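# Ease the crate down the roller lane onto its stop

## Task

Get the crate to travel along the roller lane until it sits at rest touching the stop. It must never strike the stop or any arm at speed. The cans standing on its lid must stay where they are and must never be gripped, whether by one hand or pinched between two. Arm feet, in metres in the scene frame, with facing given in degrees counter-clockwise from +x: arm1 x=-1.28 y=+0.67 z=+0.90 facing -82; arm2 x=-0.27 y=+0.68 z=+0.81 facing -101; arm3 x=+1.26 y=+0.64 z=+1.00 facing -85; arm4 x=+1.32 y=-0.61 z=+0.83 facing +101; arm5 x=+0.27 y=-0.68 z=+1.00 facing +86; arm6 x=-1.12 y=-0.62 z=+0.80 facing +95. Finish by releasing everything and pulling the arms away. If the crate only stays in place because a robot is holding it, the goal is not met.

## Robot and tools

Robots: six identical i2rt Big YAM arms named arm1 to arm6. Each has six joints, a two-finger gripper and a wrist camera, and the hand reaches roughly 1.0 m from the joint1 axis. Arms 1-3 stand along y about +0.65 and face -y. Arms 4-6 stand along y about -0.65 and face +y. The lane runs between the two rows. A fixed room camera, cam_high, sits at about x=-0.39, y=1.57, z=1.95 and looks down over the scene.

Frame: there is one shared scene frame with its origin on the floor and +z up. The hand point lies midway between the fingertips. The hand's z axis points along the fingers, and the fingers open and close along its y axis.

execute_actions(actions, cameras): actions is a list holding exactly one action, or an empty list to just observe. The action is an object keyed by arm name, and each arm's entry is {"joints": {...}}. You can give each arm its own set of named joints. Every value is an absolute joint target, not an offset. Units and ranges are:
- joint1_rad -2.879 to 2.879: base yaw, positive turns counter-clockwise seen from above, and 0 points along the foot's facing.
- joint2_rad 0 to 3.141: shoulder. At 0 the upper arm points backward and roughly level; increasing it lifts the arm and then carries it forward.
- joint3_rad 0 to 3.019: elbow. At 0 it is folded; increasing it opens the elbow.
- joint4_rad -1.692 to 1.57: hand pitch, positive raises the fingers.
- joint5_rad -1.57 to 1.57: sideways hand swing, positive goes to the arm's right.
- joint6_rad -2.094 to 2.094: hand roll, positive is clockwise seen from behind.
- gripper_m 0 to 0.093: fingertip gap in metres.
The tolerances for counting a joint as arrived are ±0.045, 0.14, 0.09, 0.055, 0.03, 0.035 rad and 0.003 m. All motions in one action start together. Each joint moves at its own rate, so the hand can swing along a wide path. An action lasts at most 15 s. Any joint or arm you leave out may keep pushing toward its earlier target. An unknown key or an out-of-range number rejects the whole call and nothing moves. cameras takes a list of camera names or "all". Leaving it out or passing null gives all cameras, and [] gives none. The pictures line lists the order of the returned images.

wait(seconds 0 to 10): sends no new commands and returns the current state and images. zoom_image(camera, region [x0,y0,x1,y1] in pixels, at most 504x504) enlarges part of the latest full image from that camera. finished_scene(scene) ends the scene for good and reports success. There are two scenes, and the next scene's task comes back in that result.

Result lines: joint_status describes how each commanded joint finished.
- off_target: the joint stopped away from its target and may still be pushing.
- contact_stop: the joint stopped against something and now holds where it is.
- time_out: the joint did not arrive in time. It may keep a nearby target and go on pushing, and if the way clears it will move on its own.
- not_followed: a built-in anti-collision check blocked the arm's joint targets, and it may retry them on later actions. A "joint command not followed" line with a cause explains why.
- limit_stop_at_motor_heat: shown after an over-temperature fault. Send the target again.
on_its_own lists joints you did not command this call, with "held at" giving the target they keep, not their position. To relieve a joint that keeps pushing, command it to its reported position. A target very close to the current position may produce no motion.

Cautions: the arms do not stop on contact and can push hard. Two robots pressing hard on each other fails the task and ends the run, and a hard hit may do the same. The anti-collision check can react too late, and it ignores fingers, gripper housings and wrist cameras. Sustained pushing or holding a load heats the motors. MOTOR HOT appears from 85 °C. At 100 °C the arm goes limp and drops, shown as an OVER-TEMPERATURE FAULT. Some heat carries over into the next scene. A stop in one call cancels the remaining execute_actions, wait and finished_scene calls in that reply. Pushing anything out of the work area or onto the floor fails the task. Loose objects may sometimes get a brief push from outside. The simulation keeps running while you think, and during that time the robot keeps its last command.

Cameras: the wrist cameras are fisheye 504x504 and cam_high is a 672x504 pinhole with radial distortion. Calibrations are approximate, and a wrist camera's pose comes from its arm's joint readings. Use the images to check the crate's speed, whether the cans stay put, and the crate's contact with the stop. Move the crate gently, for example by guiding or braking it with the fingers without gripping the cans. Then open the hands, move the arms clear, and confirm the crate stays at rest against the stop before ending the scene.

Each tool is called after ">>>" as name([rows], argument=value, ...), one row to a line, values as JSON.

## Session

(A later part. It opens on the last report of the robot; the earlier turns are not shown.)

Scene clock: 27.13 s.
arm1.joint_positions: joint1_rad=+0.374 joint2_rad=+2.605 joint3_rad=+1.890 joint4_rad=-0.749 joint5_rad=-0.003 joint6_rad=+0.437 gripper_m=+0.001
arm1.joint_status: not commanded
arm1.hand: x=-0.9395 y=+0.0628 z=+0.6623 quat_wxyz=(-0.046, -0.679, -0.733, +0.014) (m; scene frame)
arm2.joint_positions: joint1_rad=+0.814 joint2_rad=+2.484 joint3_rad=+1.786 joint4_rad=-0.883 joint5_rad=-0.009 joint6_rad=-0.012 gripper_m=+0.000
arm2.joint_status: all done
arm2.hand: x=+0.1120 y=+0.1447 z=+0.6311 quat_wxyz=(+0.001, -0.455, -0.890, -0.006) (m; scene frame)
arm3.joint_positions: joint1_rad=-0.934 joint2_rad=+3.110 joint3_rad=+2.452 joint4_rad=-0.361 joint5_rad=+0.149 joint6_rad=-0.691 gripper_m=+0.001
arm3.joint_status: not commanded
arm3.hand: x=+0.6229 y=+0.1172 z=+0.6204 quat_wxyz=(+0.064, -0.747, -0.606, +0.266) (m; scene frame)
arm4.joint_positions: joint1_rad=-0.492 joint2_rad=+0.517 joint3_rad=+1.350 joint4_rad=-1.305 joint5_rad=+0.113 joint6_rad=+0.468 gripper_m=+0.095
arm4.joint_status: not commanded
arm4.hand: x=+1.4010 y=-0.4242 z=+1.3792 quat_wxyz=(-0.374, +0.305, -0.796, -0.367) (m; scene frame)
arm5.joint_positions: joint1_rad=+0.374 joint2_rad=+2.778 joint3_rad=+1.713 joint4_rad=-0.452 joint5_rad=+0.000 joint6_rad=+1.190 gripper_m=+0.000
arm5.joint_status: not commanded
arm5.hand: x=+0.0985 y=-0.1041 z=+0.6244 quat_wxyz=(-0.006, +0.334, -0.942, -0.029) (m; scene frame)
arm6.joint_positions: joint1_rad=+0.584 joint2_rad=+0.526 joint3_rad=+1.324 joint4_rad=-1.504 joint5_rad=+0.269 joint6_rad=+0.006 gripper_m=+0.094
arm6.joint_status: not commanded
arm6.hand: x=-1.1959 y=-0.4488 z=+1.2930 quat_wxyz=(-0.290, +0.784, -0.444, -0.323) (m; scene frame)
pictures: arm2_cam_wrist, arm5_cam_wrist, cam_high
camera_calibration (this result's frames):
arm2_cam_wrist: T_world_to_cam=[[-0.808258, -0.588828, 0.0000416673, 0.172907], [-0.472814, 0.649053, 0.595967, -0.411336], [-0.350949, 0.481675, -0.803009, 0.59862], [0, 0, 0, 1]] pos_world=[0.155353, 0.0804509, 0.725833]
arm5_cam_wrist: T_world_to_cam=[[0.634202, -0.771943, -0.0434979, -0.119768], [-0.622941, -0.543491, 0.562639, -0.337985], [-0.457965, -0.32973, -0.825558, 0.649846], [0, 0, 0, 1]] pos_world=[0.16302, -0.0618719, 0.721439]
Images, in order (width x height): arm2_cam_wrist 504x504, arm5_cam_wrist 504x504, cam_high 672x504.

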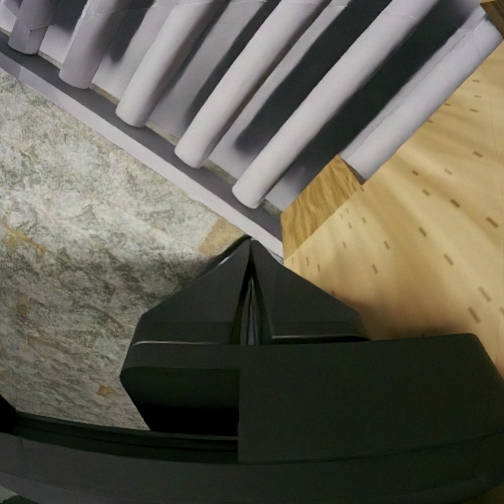

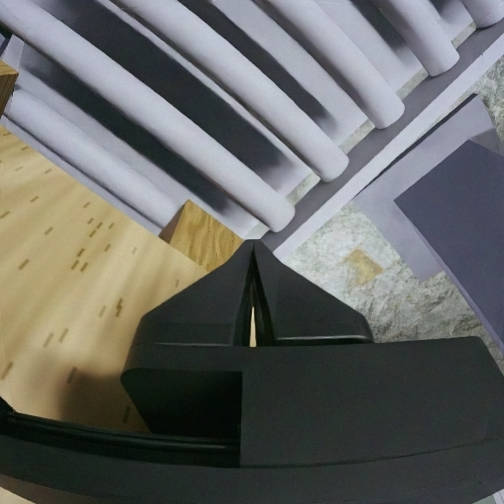

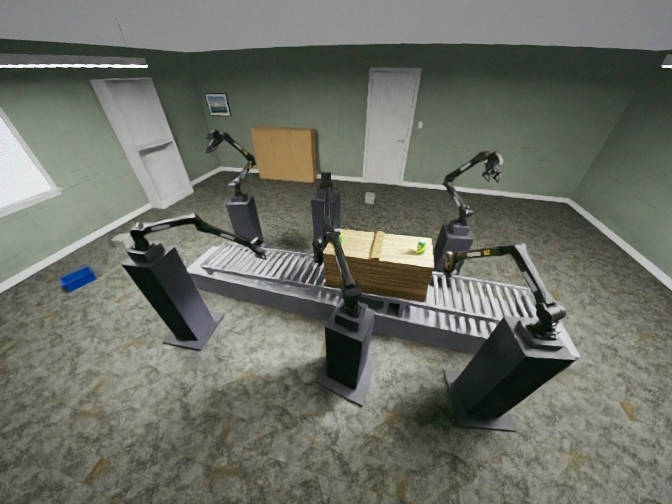

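>>> execute_actions([
  {"arm2":{"joints":{"joint1_rad":1.6}}},
], cameras=[])

>>> execute_actions([
  {"arm5":{"joints":{"joint1_rad":0.29,"joint2_rad":2.86,"joint3_rad":1.8}}},
], cameras=[])

>>> execute_actions([
  {"arm5":{"joints":{"joint1_rad":0.2,"joint2_rad":2.91,"joint3_rad":1.88}}},
], cameras=[])

>>> execute_actions([
  {"arm5":{"joints":{"joint1_rad":0.11}}},
], cameras=[])

>>> execute_actions([
  {"arm5":{"joints":{"joint1_rad":0.02}}},
], cameras=["cam_high"])

Scene clock: 29.43 s.
arm1.joint_positions: joint1_rad=+0.374 joint2_rad=+2.605 joint3_rad=+1.890 joint4_rad=-0.749 joint5_rad=-0.003 joint6_rad=+0.437 gripper_m=+0.001
arm1.joint_status: not commanded
arm1.hand: x=-0.9395 y=+0.0628 z=+0.6623 quat_wxyz=(-0.046, -0.679, -0.733, +0.014) (m; scene frame)
arm2.joint_positions: joint1_rad=+1.594 joint2_rad=+2.484 joint3_rad=+1.785 joint4_rad=-0.891 joint5_rad=-0.002 joint6_rad=-0.006 gripper_m=+0.000
arm2.joint_status: all done
arm2.hand: x=+0.3754 y=+0.5635 z=+0.6308 quat_wxyz=(+0.008, -0.085, -0.996, -0.001) (m; scene frame)
arm3.joint_positions: joint1_rad=-0.934 joint2_rad=+3.110 joint3_rad=+2.452 joint4_rad=-0.361 joint5_rad=+0.149 joint6_rad=-0.691 gripper_m=+0.001
arm3.joint_status: not commanded
arm3.hand: x=+0.6229 y=+0.1172 z=+0.6204 quat_wxyz=(+0.064, -0.747, -0.606, +0.266) (m; scene frame)
arm4.joint_positions: joint1_rad=-0.492 joint2_rad=+0.517 joint3_rad=+1.350 joint4_rad=-1.305 joint5_rad=+0.113 joint6_rad=+0.468 gripper_m=+0.095
arm4.joint_status: not commanded
arm4.hand: x=+1.4010 y=-0.4242 z=+1.3792 quat_wxyz=(-0.374, +0.305, -0.796, -0.367) (m; scene frame)
arm5.joint_positions: joint1_rad=+0.330 joint2_rad=+2.781 joint3_rad=+1.713 joint4_rad=-0.452 joint5_rad=+0.000 joint6_rad=+1.190 gripper_m=+0.000
arm5.joint_status: not commanded
arm5.hand: x=+0.1243 y=-0.0987 z=+0.6225 quat_wxyz=(-0.007, +0.313, -0.949, -0.028) (m; scene frame)
arm6.joint_positions: joint1_rad=+0.584 joint2_rad=+0.526 joint3_rad=+1.324 joint4_rad=-1.504 joint5_rad=+0.269 joint6_rad=+0.006 gripper_m=+0.094
arm6.joint_status: not commanded
arm6.hand: x=-1.1959 y=-0.4488 z=+1.2930 quat_wxyz=(-0.290, +0.784, -0.444, -0.323) (m; scene frame)
pictures: none
No camera images: the call's "cameras" was empty. Leave "cameras" out to get every camera's image.

Scene clock: 30.83 s.
arm1.joint_positions: joint1_rad=+0.374 joint2_rad=+2.605 joint3_rad=+1.890 joint4_rad=-0.749 joint5_rad=-0.003 joint6_rad=+0.437 gripper_m=+0.001
arm1.joint_status: not commanded
arm1.hand: x=-0.9395 y=+0.0628 z=+0.6623 quat_wxyz=(-0.046, -0.679, -0.733, +0.014) (m; scene frame)
arm2.joint_positions: joint1_rad=+1.594 joint2_rad=+2.484 joint3_rad=+1.785 joint4_rad=-0.891 joint5_rad=-0.002 joint6_rad=-0.006 gripper_m=+0.000
arm2.joint_status: not commanded
arm2.hand: x=+0.3754 y=+0.5635 z=+0.6308 quat_wxyz=(+0.008, -0.085, -0.996, -0.001) (m; scene frame)
arm3.joint_positions: joint1_rad=-0.934 joint2_rad=+3.110 joint3_rad=+2.452 joint4_rad=-0.361 joint5_rad=+0.149 joint6_rad=-0.691 gripper_m=+0.001
arm3.joint_status: not commanded
arm3.hand: x=+0.6229 y=+0.1172 z=+0.6204 quat_wxyz=(+0.064, -0.747, -0.606, +0.266) (m; scene frame)
arm4.joint_positions: joint1_rad=-0.492 joint2_rad=+0.517 joint3_rad=+1.350 joint4_rad=-1.305 joint5_rad=+0.113 joint6_rad=+0.468 gripper_m=+0.095
arm4.joint_status: not commanded
arm4.hand: x=+1.4010 y=-0.4242 z=+1.3792 quat_wxyz=(-0.374, +0.305, -0.796, -0.367) (m; scene frame)
arm5.joint_positions: joint1_rad=+0.214 joint2_rad=+2.835 joint3_rad=+1.774 joint4_rad=-0.458 joint5_rad=+0.013 joint6_rad=+1.194 gripper_m=+0.000
arm5.joint_status: joint1_rad off_target (ended at +0.214, target +0.290); the others done
arm5.hand: x=+0.1933 y=-0.0783 z=+0.6043 quat_wxyz=(-0.015, +0.255, -0.966, -0.028) (m; scene frame)
arm6.joint_positions: joint1_rad=+0.584 joint2_rad=+0.526 joint3_rad=+1.324 joint4_rad=-1.504 joint5_rad=+0.269 joint6_rad=+0.006 gripper_m=+0.094
arm6.joint_status: not commanded
arm6.hand: x=-1.1959 y=-0.4488 z=+1.2930 quat_wxyz=(-0.290, +0.784, -0.444, -0.323) (m; scene frame)
pictures: none
No camera images: the call's "cameras" was empty. Leave "cameras" out to get every camera's image.

Scene clock: 32.23 s.
arm1.joint_positions: joint1_rad=+0.374 joint2_rad=+2.605 joint3_rad=+1.890 joint4_rad=-0.749 joint5_rad=-0.003 joint6_rad=+0.437 gripper_m=+0.001
arm1.joint_status: not commanded
arm1.hand: x=-0.9395 y=+0.0628 z=+0.6623 quat_wxyz=(-0.046, -0.679, -0.733, +0.014) (m; scene frame)
arm2.joint_positions: joint1_rad=+1.594 joint2_rad=+2.484 joint3_rad=+1.785 joint4_rad=-0.891 joint5_rad=-0.002 joint6_rad=-0.006 gripper_m=+0.000
arm2.joint_status: not commanded
arm2.hand: x=+0.3754 y=+0.5635 z=+0.6308 quat_wxyz=(+0.008, -0.085, -0.996, -0.001) (m; scene frame)
arm3.joint_positions: joint1_rad=-0.934 joint2_rad=+3.110 joint3_rad=+2.452 joint4_rad=-0.361 joint5_rad=+0.149 joint6_rad=-0.691 gripper_m=+0.001
arm3.joint_status: not commanded
arm3.hand: x=+0.6229 y=+0.1172 z=+0.6204 quat_wxyz=(+0.064, -0.747, -0.606, +0.266) (m; scene frame)
arm4.joint_positions: joint1_rad=-0.492 joint2_rad=+0.517 joint3_rad=+1.350 joint4_rad=-1.305 joint5_rad=+0.113 joint6_rad=+0.468 gripper_m=+0.095
arm4.joint_status: not commanded
arm4.hand: x=+1.4010 y=-0.4242 z=+1.3792 quat_wxyz=(-0.374, +0.305, -0.796, -0.367) (m; scene frame)
arm5.joint_positions: joint1_rad=+0.145 joint2_rad=+2.866 joint3_rad=+1.858 joint4_rad=-0.457 joint5_rad=+0.010 joint6_rad=+1.196 gripper_m=+0.000
arm5.joint_status: joint1_rad off_target (ended at +0.145, target +0.200); the others done
arm5.hand: x=+0.2322 y=-0.0428 z=+0.6043 quat_wxyz=(-0.018, +0.221, -0.974, -0.054) (m; scene frame)
arm6.joint_positions: joint1_rad=+0.584 joint2_rad=+0.526 joint3_rad=+1.324 joint4_rad=-1.504 joint5_rad=+0.269 joint6_rad=+0.006 gripper_m=+0.094
arm6.joint_status: not commanded
arm6.hand: x=-1.1959 y=-0.4488 z=+1.2930 quat_wxyz=(-0.290, +0.784, -0.444, -0.323) (m; scene frame)
pictures: none
No camera images: the call's "cameras" was empty. Leave "cameras" out to get every camera's image.

Scene clock: 33.63 s.
arm1.joint_positions: joint1_rad=+0.374 joint2_rad=+2.605 joint3_rad=+1.890 joint4_rad=-0.749 joint5_rad=-0.003 joint6_rad=+0.437 gripper_m=+0.001
arm1.joint_status: not commanded
arm1.hand: x=-0.9395 y=+0.0628 z=+0.6623 quat_wxyz=(-0.046, -0.679, -0.733, +0.014) (m; scene frame)
arm2.joint_positions: joint1_rad=+1.594 joint2_rad=+2.484 joint3_rad=+1.785 joint4_rad=-0.891 joint5_rad=-0.002 joint6_rad=-0.006 gripper_m=+0.000
arm2.joint_status: not commanded
arm2.hand: x=+0.3754 y=+0.5635 z=+0.6308 quat_wxyz=(+0.008, -0.085, -0.996, -0.001) (m; scene frame)
arm3.joint_positions: joint1_rad=-0.934 joint2_rad=+3.110 joint3_rad=+2.452 joint4_rad=-0.361 joint5_rad=+0.149 joint6_rad=-0.691 gripper_m=+0.001
arm3.joint_status: not commanded
arm3.hand: x=+0.6229 y=+0.1172 z=+0.6204 quat_wxyz=(+0.064, -0.747, -0.606, +0.266) (m; scene frame)
arm4.joint_positions: joint1_rad=-0.492 joint2_rad=+0.517 joint3_rad=+1.350 joint4_rad=-1.305 joint5_rad=+0.113 joint6_rad=+0.468 gripper_m=+0.095
arm4.joint_status: not commanded
arm4.hand: x=+1.4010 y=-0.4242 z=+1.3792 quat_wxyz=(-0.374, +0.305, -0.796, -0.367) (m; scene frame)
arm5.joint_positions: joint1_rad=+0.036 joint2_rad=+2.873 joint3_rad=+1.858 joint4_rad=-0.457 joint5_rad=+0.003 joint6_rad=+1.196 gripper_m=+0.000
arm5.joint_status: joint1_rad off_target (ended at +0.036, target +0.110)
arm5.hand: x=+0.3000 y=-0.0453 z=+0.6009 quat_wxyz=(-0.016, +0.167, -0.984, -0.051) (m; scene frame)
arm6.joint_positions: joint1_rad=+0.584 joint2_rad=+0.526 joint3_rad=+1.324 joint4_rad=-1.504 joint5_rad=+0.269 joint6_rad=+0.006 gripper_m=+0.094
arm6.joint_status: not commanded
arm6.hand: x=-1.1959 y=-0.4488 z=+1.2930 quat_wxyz=(-0.290, +0.784, -0.444, -0.323) (m; scene frame)
pictures: none
No camera images: the call's "cameras" was empty. Leave "cameras" out to get every camera's image.

Scene clock: 35.00 s.
arm1.joint_positions: joint1_rad=+0.374 joint2_rad=+2.605 joint3_rad=+1.890 joint4_rad=-0.749 joint5_rad=-0.003 joint6_rad=+0.437 gripper_m=+0.001
arm1.joint_status: not commanded
arm1.hand: x=-0.9395 y=+0.0628 z=+0.6623 quat_wxyz=(-0.046, -0.679, -0.733, +0.014) (m; scene frame)
arm2.joint_positions: joint1_rad=+1.594 joint2_rad=+2.484 joint3_rad=+1.785 joint4_rad=-0.891 joint5_rad=-0.002 joint6_rad=-0.006 gripper_m=+0.000
arm2.joint_status: not commanded
arm2.hand: x=+0.3754 y=+0.5635 z=+0.6308 quat_wxyz=(+0.008, -0.085, -0.996, -0.001) (m; scene frame)
arm3.joint_positions: joint1_rad=-0.934 joint2_rad=+3.110 joint3_rad=+2.452 joint4_rad=-0.361 joint5_rad=+0.149 joint6_rad=-0.691 gripper_m=+0.001
arm3.joint_status: not commanded
arm3.hand: x=+0.6229 y=+0.1172 z=+0.6204 quat_wxyz=(+0.064, -0.747, -0.606, +0.266) (m; scene frame)
arm4.joint_positions: joint1_rad=-0.492 joint2_rad=+0.517 joint3_rad=+1.350 joint4_rad=-1.305 joint5_rad=+0.113 joint6_rad=+0.468 gripper_m=+0.095
arm4.joint_status: not commanded
arm4.hand: x=+1.4010 y=-0.4242 z=+1.3792 quat_wxyz=(-0.374, +0.305, -0.796, -0.367) (m; scene frame)
arm5.joint_positions: joint1_rad=-0.039 joint2_rad=+2.876 joint3_rad=+1.858 joint4_rad=-0.457 joint5_rad=+0.003 joint6_rad=+1.196 gripper_m=+0.000
arm5.joint_status: joint1_rad off_target (ended at -0.038, target +0.020)
arm5.hand: x=+0.3465 y=-0.0509 z=+0.5989 quat_wxyz=(-0.017, +0.131, -0.990, -0.049) (m; scene frame)
arm6.joint_positions: joint1_rad=+0.584 joint2_rad=+0.526 joint3_rad=+1.324 joint4_rad=-1.504 joint5_rad=+0.269 joint6_rad=+0.006 gripper_m=+0.094
arm6.joint_status: not commanded
arm6.hand: x=-1.1959 y=-0.4488 z=+1.2930 quat_wxyz=(-0.290, +0.784, -0.444, -0.323) (m; scene frame)
pictures: cam_high
Images, in order (width x height): cam_high 672x504.

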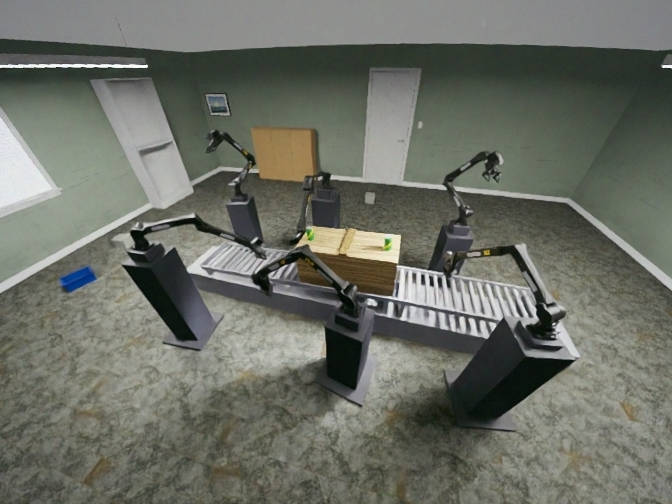

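>>> execute_actions([
  {"arm5":{"joints":{"joint1_rad":-0.07}},"arm3":{"joints":{"joint5_rad":0.3,"joint1_rad":-0.91,"joint2_rad":3.14}}},
], cameras=[])

>>> execute_actions([
  {"arm5":{"joints":{"joint1_rad":-0.16}}},
], cameras=[])

>>> execute_actions([
  {"arm5":{"joints":{"joint1_rad":-0.25,"joint2_rad":2.96,"joint3_rad":1.93,"joint4_rad":-0.5}}},
], cameras=[])

>>> execute_actions([
  {"arm5":{"joints":{"joint1_rad":-0.33,"joint2_rad":3.0,"joint3_rad":2.0,"joint4_rad":-0.55}}},
], cameras=[])

>>> execute_actions([
  {"arm5":{"joints":{"joint1_rad":-0.42}}},
], cameras=["cam_high","arm3_cam_wrist","arm5_cam_wrist"])

Scene clock: 36.97 s.
arm1.joint_positions: joint1_rad=+0.374 joint2_rad=+2.605 joint3_rad=+1.890 joint4_rad=-0.749 joint5_rad=-0.003 joint6_rad=+0.437 gripper_m=+0.001
arm1.joint_status: not commanded
arm1.hand: x=-0.9395 y=+0.0628 z=+0.6623 quat_wxyz=(-0.046, -0.679, -0.733, +0.014) (m; scene frame)
arm2.joint_positions: joint1_rad=+1.594 joint2_rad=+2.484 joint3_rad=+1.785 joint4_rad=-0.891 joint5_rad=-0.002 joint6_rad=-0.006 gripper_m=+0.000
arm2.joint_status: not commanded
arm2.hand: x=+0.3754 y=+0.5635 z=+0.6308 quat_wxyz=(+0.008, -0.085, -0.996, -0.001) (m; scene frame)
arm3.joint_positions: joint1_rad=-0.919 joint2_rad=+3.125 joint3_rad=+2.456 joint4_rad=-0.361 joint5_rad=+0.297 joint6_rad=-0.691 gripper_m=+0.001
arm3.joint_status: all done
joint sent to its limit — the command would take arm3.joint2_rad past its upper limit, so that joint was sent only as far as its limit.
arm3.hand: x=+0.6212 y=+0.1320 z=+0.6144 quat_wxyz=(+0.134, -0.750, -0.594, +0.260) (m; scene frame)
arm4.joint_positions: joint1_rad=-0.492 joint2_rad=+0.517 joint3_rad=+1.350 joint4_rad=-1.305 joint5_rad=+0.113 joint6_rad=+0.468 gripper_m=+0.095
arm4.joint_status: not commanded
arm4.hand: x=+1.4010 y=-0.4242 z=+1.3792 quat_wxyz=(-0.374, +0.305, -0.796, -0.367) (m; scene frame)
arm5.joint_positions: joint1_rad=-0.137 joint2_rad=+2.878 joint3_rad=+1.862 joint4_rad=-0.456 joint5_rad=+0.002 joint6_rad=+1.196 gripper_m=+0.000
arm5.joint_status: joint1_rad off_target (ended at -0.137, target -0.070)
arm5.hand: x=+0.4079 y=-0.0589 z=+0.5995 quat_wxyz=(-0.020, +0.082, -0.995, -0.051) (m; scene frame)
arm6.joint_positions: joint1_rad=+0.584 joint2_rad=+0.526 joint3_rad=+1.324 joint4_rad=-1.504 joint5_rad=+0.269 joint6_rad=+0.006 gripper_m=+0.094
arm6.joint_status: not commanded
arm6.hand: x=-1.1959 y=-0.4488 z=+1.2930 quat_wxyz=(-0.290, +0.784, -0.444, -0.323) (m; scene frame)
pictures: none
No camera images: the call's "cameras" was empty. Leave "cameras" out to get every camera's image.

Scene clock: 38.33 s.
arm1.joint_positions: joint1_rad=+0.374 joint2_rad=+2.605 joint3_rad=+1.890 joint4_rad=-0.749 joint5_rad=-0.003 joint6_rad=+0.437 gripper_m=+0.001
arm1.joint_status: not commanded
arm1.hand: x=-0.9395 y=+0.0628 z=+0.6623 quat_wxyz=(-0.046, -0.679, -0.733, +0.014) (m; scene frame)
arm2.joint_positions: joint1_rad=+1.594 joint2_rad=+2.484 joint3_rad=+1.785 joint4_rad=-0.891 joint5_rad=-0.002 joint6_rad=-0.006 gripper_m=+0.000
arm2.joint_status: not commanded
arm2.hand: x=+0.3754 y=+0.5635 z=+0.6308 quat_wxyz=(+0.008, -0.085, -0.996, -0.001) (m; scene frame)
arm3.joint_positions: joint1_rad=-0.919 joint2_rad=+3.125 joint3_rad=+2.456 joint4_rad=-0.361 joint5_rad=+0.297 joint6_rad=-0.691 gripper_m=+0.001
arm3.joint_status: not commanded
arm3.hand: x=+0.6212 y=+0.1320 z=+0.6144 quat_wxyz=(+0.134, -0.750, -0.594, +0.260) (m; scene frame)
arm4.joint_positions: joint1_rad=-0.492 joint2_rad=+0.517 joint3_rad=+1.350 joint4_rad=-1.305 joint5_rad=+0.113 joint6_rad=+0.468 gripper_m=+0.095
arm4.joint_status: not commanded
arm4.hand: x=+1.4010 y=-0.4242 z=+1.3792 quat_wxyz=(-0.374, +0.305, -0.796, -0.367) (m; scene frame)
arm5.joint_positions: joint1_rad=-0.219 joint2_rad=+2.878 joint3_rad=+1.867 joint4_rad=-0.456 joint5_rad=+0.002 joint6_rad=+1.196 gripper_m=+0.000
arm5.joint_status: joint1_rad off_target (ended at -0.219, target -0.160)
arm5.hand: x=+0.4588 y=-0.0692 z=+0.6010 quat_wxyz=(-0.022, +0.041, -0.998, -0.053) (m; scene frame)
arm6.joint_positions: joint1_rad=+0.584 joint2_rad=+0.526 joint3_rad=+1.324 joint4_rad=-1.504 joint5_rad=+0.269 joint6_rad=+0.006 gripper_m=+0.094
arm6.joint_status: not commanded
arm6.hand: x=-1.1959 y=-0.4488 z=+1.2930 quat_wxyz=(-0.290, +0.784, -0.444, -0.323) (m; scene frame)
pictures: none
No camera images: the call's "cameras" was empty. Leave "cameras" out to get every camera's image.

Scene clock: 39.67 s.
arm1.joint_positions: joint1_rad=+0.374 joint2_rad=+2.605 joint3_rad=+1.890 joint4_rad=-0.749 joint5_rad=-0.003 joint6_rad=+0.437 gripper_m=+0.001
arm1.joint_status: not commanded
arm1.hand: x=-0.9395 y=+0.0628 z=+0.6623 quat_wxyz=(-0.046, -0.679, -0.733, +0.014) (m; scene frame)
arm2.joint_positions: joint1_rad=+1.594 joint2_rad=+2.484 joint3_rad=+1.785 joint4_rad=-0.891 joint5_rad=-0.002 joint6_rad=-0.006 gripper_m=+0.000
arm2.joint_status: not commanded
arm2.hand: x=+0.3754 y=+0.5635 z=+0.6308 quat_wxyz=(+0.008, -0.085, -0.996, -0.001) (m; scene frame)
arm3.joint_positions: joint1_rad=-0.919 joint2_rad=+3.125 joint3_rad=+2.456 joint4_rad=-0.361 joint5_rad=+0.297 joint6_rad=-0.691 gripper_m=+0.001
arm3.joint_status: not commanded
arm3.hand: x=+0.6212 y=+0.1320 z=+0.6144 quat_wxyz=(+0.134, -0.750, -0.594, +0.260) (m; scene frame)
arm4.joint_positions: joint1_rad=-0.492 joint2_rad=+0.517 joint3_rad=+1.350 joint4_rad=-1.305 joint5_rad=+0.113 joint6_rad=+0.468 gripper_m=+0.095
arm4.joint_status: not commanded
arm4.hand: x=+1.4010 y=-0.4242 z=+1.3792 quat_wxyz=(-0.374, +0.305, -0.796, -0.367) (m; scene frame)
arm5.joint_positions: joint1_rad=-0.313 joint2_rad=+2.913 joint3_rad=+1.924 joint4_rad=-0.493 joint5_rad=+0.002 joint6_rad=+1.196 gripper_m=+0.000
arm5.joint_status: joint1_rad off_target (ended at -0.313, target -0.250); the others done
arm5.hand: x=+0.5166 y=-0.0846 z=+0.5923 quat_wxyz=(-0.022, -0.006, -0.999, -0.046) (m; scene frame)
arm6.joint_positions: joint1_rad=+0.584 joint2_rad=+0.526 joint3_rad=+1.324 joint4_rad=-1.504 joint5_rad=+0.269 joint6_rad=+0.006 gripper_m=+0.094
arm6.joint_status: not commanded
arm6.hand: x=-1.1959 y=-0.4488 z=+1.2930 quat_wxyz=(-0.290, +0.784, -0.444, -0.323) (m; scene frame)
pictures: none
No camera images: the call's "cameras" was empty. Leave "cameras" out to get every camera's image.

Scene clock: 40.97 s.
arm1.joint_positions: joint1_rad=+0.374 joint2_rad=+2.605 joint3_rad=+1.890 joint4_rad=-0.749 joint5_rad=-0.003 joint6_rad=+0.437 gripper_m=+0.001
arm1.joint_status: not commanded
arm1.hand: x=-0.9395 y=+0.0628 z=+0.6623 quat_wxyz=(-0.046, -0.679, -0.733, +0.014) (m; scene frame)
arm2.joint_positions: joint1_rad=+1.594 joint2_rad=+2.484 joint3_rad=+1.785 joint4_rad=-0.891 joint5_rad=-0.002 joint6_rad=-0.006 gripper_m=+0.000
arm2.joint_status: not commanded
arm2.hand: x=+0.3754 y=+0.5635 z=+0.6308 quat_wxyz=(+0.008, -0.085, -0.996, -0.001) (m; scene frame)
arm3.joint_positions: joint1_rad=-0.919 joint2_rad=+3.125 joint3_rad=+2.456 joint4_rad=-0.361 joint5_rad=+0.297 joint6_rad=-0.691 gripper_m=+0.001
arm3.joint_status: not commanded
arm3.hand: x=+0.6212 y=+0.1320 z=+0.6144 quat_wxyz=(+0.134, -0.750, -0.594, +0.260) (m; scene frame)
arm4.joint_positions: joint1_rad=-0.492 joint2_rad=+0.517 joint3_rad=+1.350 joint4_rad=-1.305 joint5_rad=+0.113 joint6_rad=+0.468 gripper_m=+0.095
arm4.joint_status: not commanded
arm4.hand: x=+1.4010 y=-0.4242 z=+1.3792 quat_wxyz=(-0.374, +0.305, -0.796, -0.367) (m; scene frame)
arm5.joint_positions: joint1_rad=-0.385 joint2_rad=+2.945 joint3_rad=+1.996 joint4_rad=-0.542 joint5_rad=+0.002 joint6_rad=+1.196 gripper_m=+0.000
arm5.joint_status: joint1_rad off_target (ended at -0.385, target -0.330); the others done
arm5.hand: x=+0.5631 y=-0.0943 z=+0.5883 quat_wxyz=(-0.021, -0.042, -0.998, -0.040) (m; scene frame)
arm6.joint_positions: joint1_rad=+0.584 joint2_rad=+0.526 joint3_rad=+1.324 joint4_rad=-1.504 joint5_rad=+0.269 joint6_rad=+0.006 gripper_m=+0.094
arm6.joint_status: not commanded
arm6.hand: x=-1.1959 y=-0.4488 z=+1.2930 quat_wxyz=(-0.290, +0.784, -0.444, -0.323) (m; scene frame)
pictures: none
No camera images: the call's "cameras" was empty. Leave "cameras" out to get every camera's image.

Scene clock: 42.27 s.
arm1.joint_positions: joint1_rad=+0.374 joint2_rad=+2.605 joint3_rad=+1.890 joint4_rad=-0.749 joint5_rad=-0.003 joint6_rad=+0.437 gripper_m=+0.001
arm1.joint_status: not commanded
arm1.hand: x=-0.9395 y=+0.0628 z=+0.6623 quat_wxyz=(-0.046, -0.679, -0.733, +0.014) (m; scene frame)
arm2.joint_positions: joint1_rad=+1.594 joint2_rad=+2.484 joint3_rad=+1.785 joint4_rad=-0.891 joint5_rad=-0.002 joint6_rad=-0.006 gripper_m=+0.000
arm2.joint_status: not commanded
arm2.hand: x=+0.3754 y=+0.5635 z=+0.6308 quat_wxyz=(+0.008, -0.085, -0.996, -0.001) (m; scene frame)
arm3.joint_positions: joint1_rad=-0.919 joint2_rad=+3.125 joint3_rad=+2.456 joint4_rad=-0.361 joint5_rad=+0.297 joint6_rad=-0.691 gripper_m=+0.001
arm3.joint_status: not commanded
arm3.hand: x=+0.6212 y=+0.1320 z=+0.6144 quat_wxyz=(+0.134, -0.750, -0.594, +0.260) (m; scene frame)
arm4.joint_positions: joint1_rad=-0.492 joint2_rad=+0.517 joint3_rad=+1.350 joint4_rad=-1.305 joint5_rad=+0.113 joint6_rad=+0.468 gripper_m=+0.095
arm4.joint_status: not commanded
arm4.hand: x=+1.4010 y=-0.4242 z=+1.3792 quat_wxyz=(-0.374, +0.305, -0.796, -0.367) (m; scene frame)
arm5.joint_positions: joint1_rad=-0.477 joint2_rad=+2.949 joint3_rad=+2.001 joint4_rad=-0.545 joint5_rad=+0.002 joint6_rad=+1.196 gripper_m=+0.000
arm5.joint_status: joint1_rad off_target (ended at -0.477, target -0.420)
arm5.hand: x=+0.6154 y=-0.1232 z=+0.5872 quat_wxyz=(-0.022, -0.088, -0.995, -0.039) (m; scene frame)
arm6.joint_positions: joint1_rad=+0.584 joint2_rad=+0.526 joint3_rad=+1.324 joint4_rad=-1.504 joint5_rad=+0.269 joint6_rad=+0.006 gripper_m=+0.094
arm6.joint_status: not commanded
arm6.hand: x=-1.1959 y=-0.4488 z=+1.2930 quat_wxyz=(-0.290, +0.784, -0.444, -0.323) (m; scene frame)
pictures: arm3_cam_wrist, arm5_cam_wrist, cam_high
camera_calibration (this result's frames):
arm3_cam_wrist: T_world_to_cam=[[-0.815536, 0.259538, 0.517244, 0.14892], [0.456273, 0.838159, 0.298839, -0.572361], [-0.355972, 0.479718, -0.801969, 0.773237], [0, 0, 0, 1]] pos_world=[0.657853, 0.0701433, 0.714128]
arm5_cam_wrist: T_world_to_cam=[[-0.167369, -0.983092, -0.0742782, 0.0213771], [-0.824846, 0.0983633, 0.556735, 0.201328], [-0.540015, 0.154448, -0.827363, 0.960782], [0, 0, 0, 1]] pos_world=[0.688479, -0.147179, 0.684417]
Images, in order (width x height): arm3_cam_wrist 504x504, arm5_cam_wrist 504x504, cam_high 672x504.

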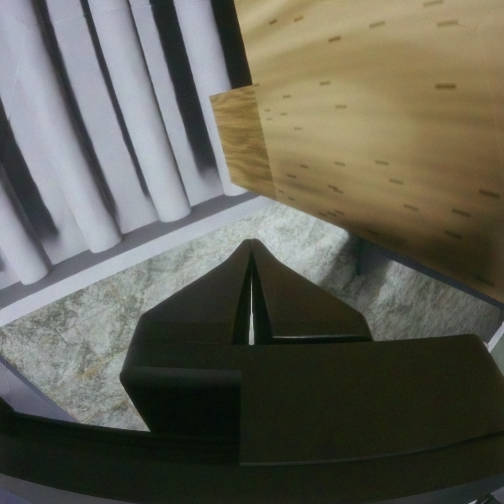

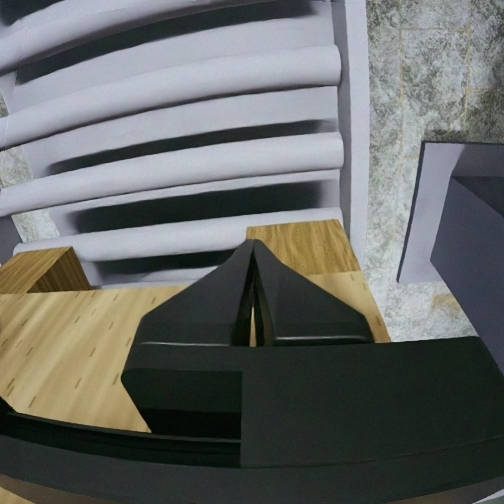

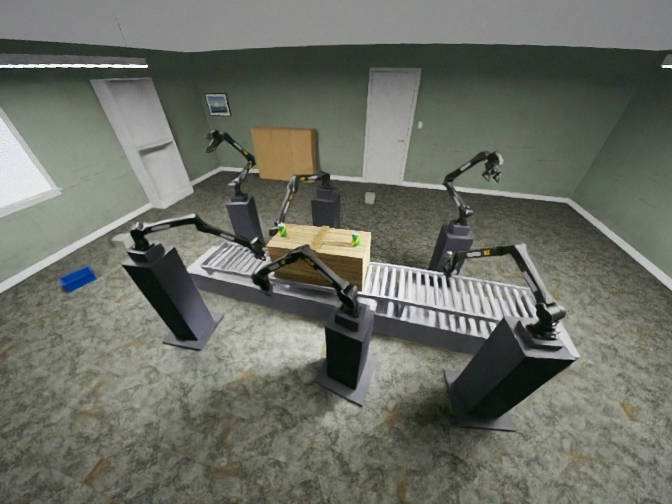

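>>> execute_actions([
  {"arm5":{"joints":{"joint1_rad":-0.48,"joint2_rad":3.04,"joint3_rad":2.07}},"arm3":{"joints":{"joint1_rad":-0.84}}},
], cameras=[])

>>> execute_actions([
  {"arm5":{"joints":{"joint1_rad":-0.53,"joint2_rad":3.07,"joint3_rad":2.13}}},
], cameras=[])

>>> execute_actions([
  {"arm5":{"joints":{"joint1_rad":-0.6}}},
], cameras=["arm3_cam_wrist","arm5_cam_wrist"])

Scene clock: 43.87 s.
arm1.joint_positions: joint1_rad=+0.374 joint2_rad=+2.605 joint3_rad=+1.890 joint4_rad=-0.749 joint5_rad=-0.003 joint6_rad=+0.437 gripper_m=+0.001
arm1.joint_status: not commanded
arm1.hand: x=-0.9395 y=+0.0628 z=+0.6623 quat_wxyz=(-0.046, -0.679, -0.733, +0.014) (m; scene frame)
arm2.joint_positions: joint1_rad=+1.594 joint2_rad=+2.484 joint3_rad=+1.785 joint4_rad=-0.891 joint5_rad=-0.002 joint6_rad=-0.006 gripper_m=+0.000
arm2.joint_status: not commanded
arm2.hand: x=+0.3754 y=+0.5635 z=+0.6308 quat_wxyz=(+0.008, -0.085, -0.996, -0.001) (m; scene frame)
arm3.joint_positions: joint1_rad=-0.830 joint2_rad=+3.125 joint3_rad=+2.456 joint4_rad=-0.361 joint5_rad=+0.299 joint6_rad=-0.691 gripper_m=+0.001
arm3.joint_status: all done
arm3.hand: x=+0.6691 y=+0.0769 z=+0.6150 quat_wxyz=(+0.122, -0.723, -0.626, +0.266) (m; scene frame)
arm4.joint_positions: joint1_rad=-0.492 joint2_rad=+0.517 joint3_rad=+1.350 joint4_rad=-1.305 joint5_rad=+0.113 joint6_rad=+0.468 gripper_m=+0.095
arm4.joint_status: not commanded
arm4.hand: x=+1.4010 y=-0.4242 z=+1.3792 quat_wxyz=(-0.374, +0.305, -0.796, -0.367) (m; scene frame)
arm5.joint_positions: joint1_rad=-0.522 joint2_rad=+2.979 joint3_rad=+2.067 joint4_rad=-0.549 joint5_rad=+0.002 joint6_rad=+1.196 gripper_m=+0.000
arm5.joint_status: all done
arm5.hand: x=+0.6502 y=-0.1234 z=+0.5850 quat_wxyz=(-0.030, -0.110, -0.992, -0.053) (m; scene frame)
arm6.joint_positions: joint1_rad=+0.584 joint2_rad=+0.526 joint3_rad=+1.324 joint4_rad=-1.504 joint5_rad=+0.269 joint6_rad=+0.006 gripper_m=+0.094
arm6.joint_status: not commanded
arm6.hand: x=-1.1959 y=-0.4488 z=+1.2930 quat_wxyz=(-0.290, +0.784, -0.444, -0.323) (m; scene frame)
pictures: none
No camera images: the call's "cameras" was empty. Leave "cameras" out to get every camera's image.

Scene clock: 45.03 s.
arm1.joint_positions: joint1_rad=+0.374 joint2_rad=+2.605 joint3_rad=+1.890 joint4_rad=-0.749 joint5_rad=-0.003 joint6_rad=+0.437 gripper_m=+0.001
arm1.joint_status: not commanded
arm1.hand: x=-0.9395 y=+0.0628 z=+0.6623 quat_wxyz=(-0.046, -0.679, -0.733, +0.014) (m; scene frame)
arm2.joint_positions: joint1_rad=+1.594 joint2_rad=+2.484 joint3_rad=+1.785 joint4_rad=-0.891 joint5_rad=-0.002 joint6_rad=-0.006 gripper_m=+0.000
arm2.joint_status: not commanded
arm2.hand: x=+0.3754 y=+0.5635 z=+0.6308 quat_wxyz=(+0.008, -0.085, -0.996, -0.001) (m; scene frame)
arm3.joint_positions: joint1_rad=-0.830 joint2_rad=+3.125 joint3_rad=+2.456 joint4_rad=-0.361 joint5_rad=+0.299 joint6_rad=-0.691 gripper_m=+0.001
arm3.joint_status: not commanded
arm3.hand: x=+0.6691 y=+0.0769 z=+0.6150 quat_wxyz=(+0.122, -0.723, -0.626, +0.266) (m; scene frame)
arm4.joint_positions: joint1_rad=-0.492 joint2_rad=+0.517 joint3_rad=+1.350 joint4_rad=-1.305 joint5_rad=+0.113 joint6_rad=+0.468 gripper_m=+0.095
arm4.joint_status: not commanded
arm4.hand: x=+1.4010 y=-0.4242 z=+1.3792 quat_wxyz=(-0.374, +0.305, -0.796, -0.367) (m; scene frame)
arm5.joint_positions: joint1_rad=-0.574 joint2_rad=+3.004 joint3_rad=+2.128 joint4_rad=-0.550 joint5_rad=+0.002 joint6_rad=+1.196 gripper_m=+0.000
arm5.joint_status: all done
arm5.hand: x=+0.6898 y=-0.1284 z=+0.5854 quat_wxyz=(-0.040, -0.136, -0.988, -0.068) (m; scene frame)
arm6.joint_positions: joint1_rad=+0.584 joint2_rad=+0.526 joint3_rad=+1.324 joint4_rad=-1.504 joint5_rad=+0.269 joint6_rad=+0.006 gripper_m=+0.094
arm6.joint_status: not commanded
arm6.hand: x=-1.1959 y=-0.4488 z=+1.2930 quat_wxyz=(-0.290, +0.784, -0.444, -0.323) (m; scene frame)
pictures: none
No camera images: the call's "cameras" was empty. Leave "cameras" out to get every camera's image.

Scene clock: 46.27 s.
arm1.joint_positions: joint1_rad=+0.374 joint2_rad=+2.605 joint3_rad=+1.890 joint4_rad=-0.749 joint5_rad=-0.003 joint6_rad=+0.437 gripper_m=+0.001
arm1.joint_status: not commanded
arm1.hand: x=-0.9395 y=+0.0628 z=+0.6623 quat_wxyz=(-0.046, -0.679, -0.733, +0.014) (m; scene frame)
arm2.joint_positions: joint1_rad=+1.594 joint2_rad=+2.484 joint3_rad=+1.785 joint4_rad=-0.891 joint5_rad=-0.002 joint6_rad=-0.006 gripper_m=+0.000
arm2.joint_status: not commanded
arm2.hand: x=+0.3754 y=+0.5635 z=+0.6308 quat_wxyz=(+0.008, -0.085, -0.996, -0.001) (m; scene frame)
arm3.joint_positions: joint1_rad=-0.830 joint2_rad=+3.125 joint3_rad=+2.456 joint4_rad=-0.361 joint5_rad=+0.299 joint6_rad=-0.691 gripper_m=+0.001
arm3.joint_status: not commanded
arm3.hand: x=+0.6691 y=+0.0769 z=+0.6150 quat_wxyz=(+0.122, -0.723, -0.626, +0.266) (m; scene frame)
arm4.joint_positions: joint1_rad=-0.492 joint2_rad=+0.517 joint3_rad=+1.350 joint4_rad=-1.305 joint5_rad=+0.113 joint6_rad=+0.468 gripper_m=+0.095
arm4.joint_status: not commanded
arm4.hand: x=+1.4010 y=-0.4242 z=+1.3792 quat_wxyz=(-0.374, +0.305, -0.796, -0.367) (m; scene frame)
arm5.joint_positions: joint1_rad=-0.644 joint2_rad=+3.007 joint3_rad=+2.131 joint4_rad=-0.550 joint5_rad=+0.002 joint6_rad=+1.196 gripper_m=+0.000
arm5.joint_status: all done
arm5.hand: x=+0.7268 y=-0.1588 z=+0.5841 quat_wxyz=(-0.042, -0.170, -0.982, -0.066) (m; scene frame)
arm6.joint_positions: joint1_rad=+0.584 joint2_rad=+0.526 joint3_rad=+1.324 joint4_rad=-1.504 joint5_rad=+0.269 joint6_rad=+0.006 gripper_m=+0.094
arm6.joint_status: not commanded
arm6.hand: x=-1.1959 y=-0.4488 z=+1.2930 quat_wxyz=(-0.290, +0.784, -0.444, -0.323) (m; scene frame)
pictures: arm3_cam_wrist, arm5_cam_wrist
camera_calibration (this result's frames):
arm3_cam_wrist: T_world_to_cam=[[-0.83488, 0.187004, 0.517692, 0.220211], [0.380943, 0.87519, 0.298203, -0.500192], [-0.397313, 0.446175, -0.801916, 0.847481], [0, 0, 0, 1]] pos_world=[0.71111, 0.0184571, 0.714766]
arm5_cam_wrist: T_world_to_cam=[[-0.323228, -0.936411, -0.136593, 0.161872], [-0.820156, 0.205194, 0.534078, 0.325218], [-0.472089, 0.284656, -0.834328, 0.999224], [0, 0, 0, 1]] pos_world=[0.790773, -0.19959, 0.682099]
Images, in order (width x height): arm3_cam_wrist 504x504, arm5_cam_wrist 504x504.

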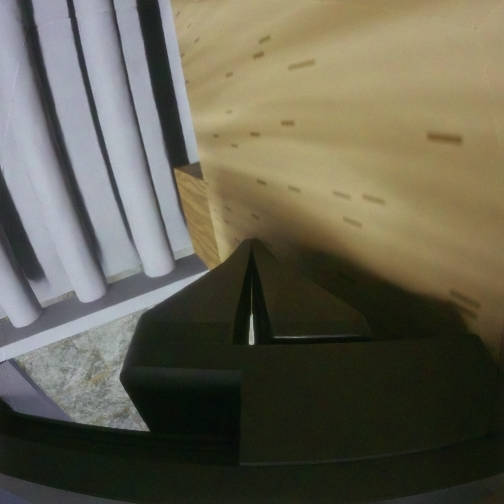

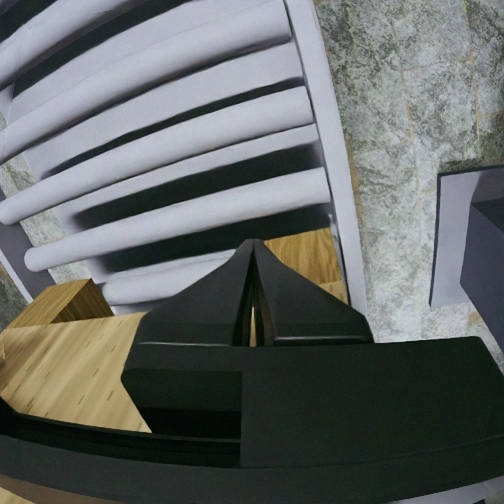

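Gap about 1 cm.

>>> execute_actions([
  {"arm5":{"joints":{"joint1_rad":-0.67}}},
], cameras=[])

>>> execute_actions([
  {"arm5":{"joints":{"joint1_rad":-1.4}}},
], cameras=[])

>>> execute_actions([
  {"arm3":{"joints":{"joint1_rad":-0.8,"joint3_rad":2.4}}},
], cameras=[])

>>> execute_actions([
  {"arm3":{"joints":{"joint1_rad":-0.75,"joint3_rad":2.33}}},
], cameras=[])

>>> execute_actions([
  {"arm3":{"joints":{"joint1_rad":-0.69,"joint3_rad":2.27}}},
], cameras=["arm3_cam_wrist","cam_high"])

Scene clock: 47.70 s.
arm1.joint_positions: joint1_rad=+0.374 joint2_rad=+2.605 joint3_rad=+1.890 joint4_rad=-0.749 joint5_rad=-0.003 joint6_rad=+0.437 gripper_m=+0.001
arm1.joint_status: not commanded
arm1.hand: x=-0.9395 y=+0.0628 z=+0.6623 quat_wxyz=(-0.046, -0.679, -0.733, +0.014) (m; scene frame)
arm2.joint_positions: joint1_rad=+1.594 joint2_rad=+2.484 joint3_rad=+1.785 joint4_rad=-0.891 joint5_rad=-0.002 joint6_rad=-0.006 gripper_m=+0.000
arm2.joint_status: not commanded
arm2.hand: x=+0.3754 y=+0.5635 z=+0.6308 quat_wxyz=(+0.008, -0.085, -0.996, -0.001) (m; scene frame)
arm3.joint_positions: joint1_rad=-0.820 joint2_rad=+3.125 joint3_rad=+2.456 joint4_rad=-0.362 joint5_rad=+0.297 joint6_rad=-0.693 gripper_m=+0.001
arm3.joint_status: not commanded
arm3.hand: x=+0.6755 y=+0.0705 z=+0.6149 quat_wxyz=(+0.120, -0.719, -0.631, +0.266) (m; scene frame)
arm4.joint_positions: joint1_rad=-0.492 joint2_rad=+0.517 joint3_rad=+1.350 joint4_rad=-1.305 joint5_rad=+0.113 joint6_rad=+0.468 gripper_m=+0.095
arm4.joint_status: not commanded
arm4.hand: x=+1.4010 y=-0.4242 z=+1.3792 quat_wxyz=(-0.374, +0.305, -0.796, -0.367) (m; scene frame)
arm5.joint_positions: joint1_rad=-0.677 joint2_rad=+3.011 joint3_rad=+2.131 joint4_rad=-0.550 joint5_rad=+0.002 joint6_rad=+1.196 gripper_m=+0.000
arm5.joint_status: all done
arm5.hand: x=+0.7424 y=-0.1759 z=+0.5816 quat_wxyz=(-0.041, -0.187, -0.979, -0.064) (m; scene frame)
arm6.joint_positions: joint1_rad=+0.584 joint2_rad=+0.526 joint3_rad=+1.324 joint4_rad=-1.504 joint5_rad=+0.269 joint6_rad=+0.006 gripper_m=+0.094
arm6.joint_status: not commanded
arm6.hand: x=-1.1959 y=-0.4488 z=+1.2930 quat_wxyz=(-0.290, +0.784, -0.444, -0.323) (m; scene frame)
pictures: none
No camera images: the call's "cameras" was empty. Leave "cameras" out to get every camera's image.

Scene clock: 49.70 s.
arm1.joint_positions: joint1_rad=+0.374 joint2_rad=+2.605 joint3_rad=+1.890 joint4_rad=-0.749 joint5_rad=-0.003 joint6_rad=+0.437 gripper_m=+0.001
arm1.joint_status: not commanded
arm1.hand: x=-0.9395 y=+0.0628 z=+0.6623 quat_wxyz=(-0.046, -0.679, -0.733, +0.014) (m; scene frame)
arm2.joint_positions: joint1_rad=+1.594 joint2_rad=+2.484 joint3_rad=+1.785 joint4_rad=-0.891 joint5_rad=-0.002 joint6_rad=-0.006 gripper_m=+0.000
arm2.joint_status: not commanded
arm2.hand: x=+0.3754 y=+0.5635 z=+0.6308 quat_wxyz=(+0.008, -0.085, -0.996, -0.001) (m; scene frame)
arm3.joint_positions: joint1_rad=-0.820 joint2_rad=+3.125 joint3_rad=+2.456 joint4_rad=-0.362 joint5_rad=+0.297 joint6_rad=-0.693 gripper_m=+0.001
arm3.joint_status: not commanded
arm3.hand: x=+0.6755 y=+0.0705 z=+0.6149 quat_wxyz=(+0.120, -0.719, -0.631, +0.266) (m; scene frame)
arm4.joint_positions: joint1_rad=-0.492 joint2_rad=+0.517 joint3_rad=+1.350 joint4_rad=-1.305 joint5_rad=+0.113 joint6_rad=+0.468 gripper_m=+0.095
arm4.joint_status: not commanded
arm4.hand: x=+1.4010 y=-0.4242 z=+1.3792 quat_wxyz=(-0.374, +0.305, -0.796, -0.367) (m; scene frame)
arm5.joint_positions: joint1_rad=-1.396 joint2_rad=+3.035 joint3_rad=+2.131 joint4_rad=-0.549 joint5_rad=+0.001 joint6_rad=+1.196 gripper_m=+0.000
arm5.joint_status: all done
arm5.hand: x=+0.9428 y=-0.6084 z=+0.5640 quat_wxyz=(-0.049, -0.520, -0.852, -0.041) (m; scene frame)
arm6.joint_positions: joint1_rad=+0.584 joint2_rad=+0.526 joint3_rad=+1.324 joint4_rad=-1.504 joint5_rad=+0.269 joint6_rad=+0.006 gripper_m=+0.094
arm6.joint_status: not commanded
arm6.hand: x=-1.1959 y=-0.4488 z=+1.2930 quat_wxyz=(-0.290, +0.784, -0.444, -0.323) (m; scene frame)
pictures: none
No camera images: the call's "cameras" was empty. Leave "cameras" out to get every camera's image.

Scene clock: 51.07 s.
arm1.joint_positions: joint1_rad=+0.374 joint2_rad=+2.605 joint3_rad=+1.890 joint4_rad=-0.749 joint5_rad=-0.003 joint6_rad=+0.437 gripper_m=+0.001
arm1.joint_status: not commanded
arm1.hand: x=-0.9395 y=+0.0628 z=+0.6623 quat_wxyz=(-0.046, -0.679, -0.733, +0.014) (m; scene frame)
arm2.joint_positions: joint1_rad=+1.594 joint2_rad=+2.484 joint3_rad=+1.785 joint4_rad=-0.891 joint5_rad=-0.002 joint6_rad=-0.006 gripper_m=+0.000
arm2.joint_status: not commanded
arm2.hand: x=+0.3754 y=+0.5635 z=+0.6308 quat_wxyz=(+0.008, -0.085, -0.996, -0.001) (m; scene frame)
arm3.joint_positions: joint1_rad=-0.754 joint2_rad=+3.125 joint3_rad=+2.372 joint4_rad=-0.368 joint5_rad=+0.294 joint6_rad=-0.695 gripper_m=+0.001
arm3.joint_status: joint1_rad off_target (ended at -0.753, target -0.800); the others done
arm3.hand: x=+0.7404 y=+0.0634 z=+0.5814 quat_wxyz=(+0.116, -0.700, -0.667, +0.227) (m; scene frame)
arm4.joint_positions: joint1_rad=-0.492 joint2_rad=+0.517 joint3_rad=+1.350 joint4_rad=-1.305 joint5_rad=+0.113 joint6_rad=+0.468 gripper_m=+0.095
arm4.joint_status: not commanded
arm4.hand: x=+1.4010 y=-0.4242 z=+1.3792 quat_wxyz=(-0.374, +0.305, -0.796, -0.367) (m; scene frame)
arm5.joint_positions: joint1_rad=-1.396 joint2_rad=+3.035 joint3_rad=+2.131 joint4_rad=-0.549 joint5_rad=+0.001 joint6_rad=+1.196 gripper_m=+0.000
arm5.joint_status: not commanded
arm5.hand: x=+0.9428 y=-0.6084 z=+0.5640 quat_wxyz=(-0.049, -0.520, -0.852, -0.041) (m; scene frame)
arm6.joint_positions: joint1_rad=+0.584 joint2_rad=+0.526 joint3_rad=+1.324 joint4_rad=-1.504 joint5_rad=+0.269 joint6_rad=+0.006 gripper_m=+0.094
arm6.joint_status: not commanded
arm6.hand: x=-1.1959 y=-0.4488 z=+1.2930 quat_wxyz=(-0.290, +0.784, -0.444, -0.323) (m; scene frame)
pictures: none
No camera images: the call's "cameras" was empty. Leave "cameras" out to get every camera's image.

Scene clock: 52.33 s.
arm1.joint_positions: joint1_rad=+0.374 joint2_rad=+2.605 joint3_rad=+1.890 joint4_rad=-0.749 joint5_rad=-0.003 joint6_rad=+0.437 gripper_m=+0.001
arm1.joint_status: not commanded
arm1.hand: x=-0.9395 y=+0.0628 z=+0.6623 quat_wxyz=(-0.046, -0.679, -0.733, +0.014) (m; scene frame)
arm2.joint_positions: joint1_rad=+1.594 joint2_rad=+2.484 joint3_rad=+1.785 joint4_rad=-0.891 joint5_rad=-0.002 joint6_rad=-0.006 gripper_m=+0.000
arm2.joint_status: not commanded
arm2.hand: x=+0.3754 y=+0.5635 z=+0.6308 quat_wxyz=(+0.008, -0.085, -0.996, -0.001) (m; scene frame)
arm3.joint_positions: joint1_rad=-0.709 joint2_rad=+3.125 joint3_rad=+2.307 joint4_rad=-0.363 joint5_rad=+0.296 joint6_rad=-0.680 gripper_m=+0.001
arm3.joint_status: all done
arm3.hand: x=+0.7848 y=+0.0656 z=+0.5587 quat_wxyz=(+0.114, -0.691, -0.685, +0.202) (m; scene frame)
arm4.joint_positions: joint1_rad=-0.492 joint2_rad=+0.517 joint3_rad=+1.350 joint4_rad=-1.305 joint5_rad=+0.113 joint6_rad=+0.468 gripper_m=+0.095
arm4.joint_status: not commanded
arm4.hand: x=+1.4010 y=-0.4242 z=+1.3792 quat_wxyz=(-0.374, +0.305, -0.796, -0.367) (m; scene frame)
arm5.joint_positions: joint1_rad=-1.396 joint2_rad=+3.035 joint3_rad=+2.131 joint4_rad=-0.549 joint5_rad=+0.001 joint6_rad=+1.196 gripper_m=+0.000
arm5.joint_status: not commanded
arm5.hand: x=+0.9428 y=-0.6084 z=+0.5640 quat_wxyz=(-0.049, -0.520, -0.852, -0.041) (m; scene frame)
arm6.joint_positions: joint1_rad=+0.584 joint2_rad=+0.526 joint3_rad=+1.324 joint4_rad=-1.504 joint5_rad=+0.269 joint6_rad=+0.006 gripper_m=+0.094
arm6.joint_status: not commanded
arm6.hand: x=-1.1959 y=-0.4488 z=+1.2930 quat_wxyz=(-0.290, +0.784, -0.444, -0.323) (m; scene frame)
pictures: none
No camera images: the call's "cameras" was empty. Leave "cameras" out to get every camera's image.

Scene clock: 53.63 s.
arm1.joint_positions: joint1_rad=+0.374 joint2_rad=+2.605 joint3_rad=+1.890 joint4_rad=-0.749 joint5_rad=-0.003 joint6_rad=+0.437 gripper_m=+0.001
arm1.joint_status: not commanded
arm1.hand: x=-0.9395 y=+0.0628 z=+0.6623 quat_wxyz=(-0.046, -0.679, -0.733, +0.014) (m; scene frame)
arm2.joint_positions: joint1_rad=+1.594 joint2_rad=+2.484 joint3_rad=+1.785 joint4_rad=-0.891 joint5_rad=-0.002 joint6_rad=-0.006 gripper_m=+0.000
arm2.joint_status: not commanded
arm2.hand: x=+0.3754 y=+0.5635 z=+0.6308 quat_wxyz=(+0.008, -0.085, -0.996, -0.001) (m; scene frame)
arm3.joint_positions: joint1_rad=-0.643 joint2_rad=+3.126 joint3_rad=+2.246 joint4_rad=-0.364 joint5_rad=+0.294 joint6_rad=-0.677 gripper_m=+0.001
arm3.joint_status: joint1_rad off_target (ended at -0.643, target -0.690); the others done
arm3.hand: x=+0.8416 y=+0.0618 z=+0.5385 quat_wxyz=(+0.112, -0.669, -0.714, +0.176) (m; scene frame)
arm4.joint_positions: joint1_rad=-0.492 joint2_rad=+0.517 joint3_rad=+1.350 joint4_rad=-1.305 joint5_rad=+0.113 joint6_rad=+0.468 gripper_m=+0.095
arm4.joint_status: not commanded
arm4.hand: x=+1.4010 y=-0.4242 z=+1.3792 quat_wxyz=(-0.374, +0.305, -0.796, -0.367) (m; scene frame)
arm5.joint_positions: joint1_rad=-1.396 joint2_rad=+3.035 joint3_rad=+2.131 joint4_rad=-0.549 joint5_rad=+0.001 joint6_rad=+1.196 gripper_m=+0.000
arm5.joint_status: not commanded
arm5.hand: x=+0.9428 y=-0.6084 z=+0.5640 quat_wxyz=(-0.049, -0.520, -0.852, -0.041) (m; scene frame)
arm6.joint_positions: joint1_rad=+0.584 joint2_rad=+0.526 joint3_rad=+1.324 joint4_rad=-1.504 joint5_rad=+0.269 joint6_rad=+0.006 gripper_m=+0.094
arm6.joint_status: not commanded
arm6.hand: x=-1.1959 y=-0.4488 z=+1.2930 quat_wxyz=(-0.290, +0.784, -0.444, -0.323) (m; scene frame)
pictures: arm3_cam_wrist, cam_high
camera_calibration (this result's frames):
arm3_cam_wrist: T_world_to_cam=[[-0.911547, -0.043397, 0.408899, 0.543958], [0.171806, 0.86326, 0.474621, -0.448201], [-0.373583, 0.50289, -0.779446, 0.825754], [0, 0, 0, 1]] pos_world=[0.881335, -0.00474373, 0.633932]
Images, in order (width x height): arm3_cam_wrist 504x504, cam_high 672x504.

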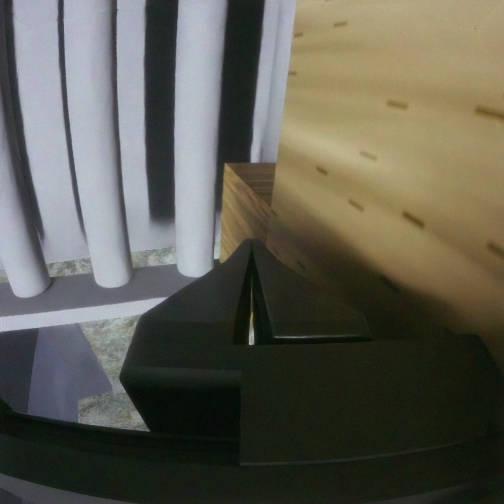

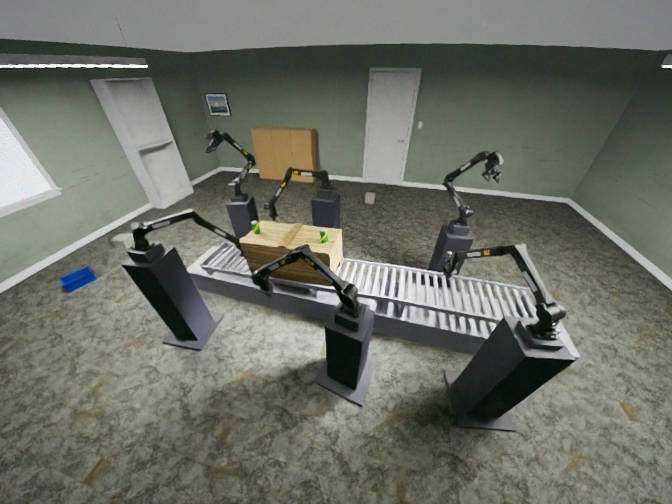

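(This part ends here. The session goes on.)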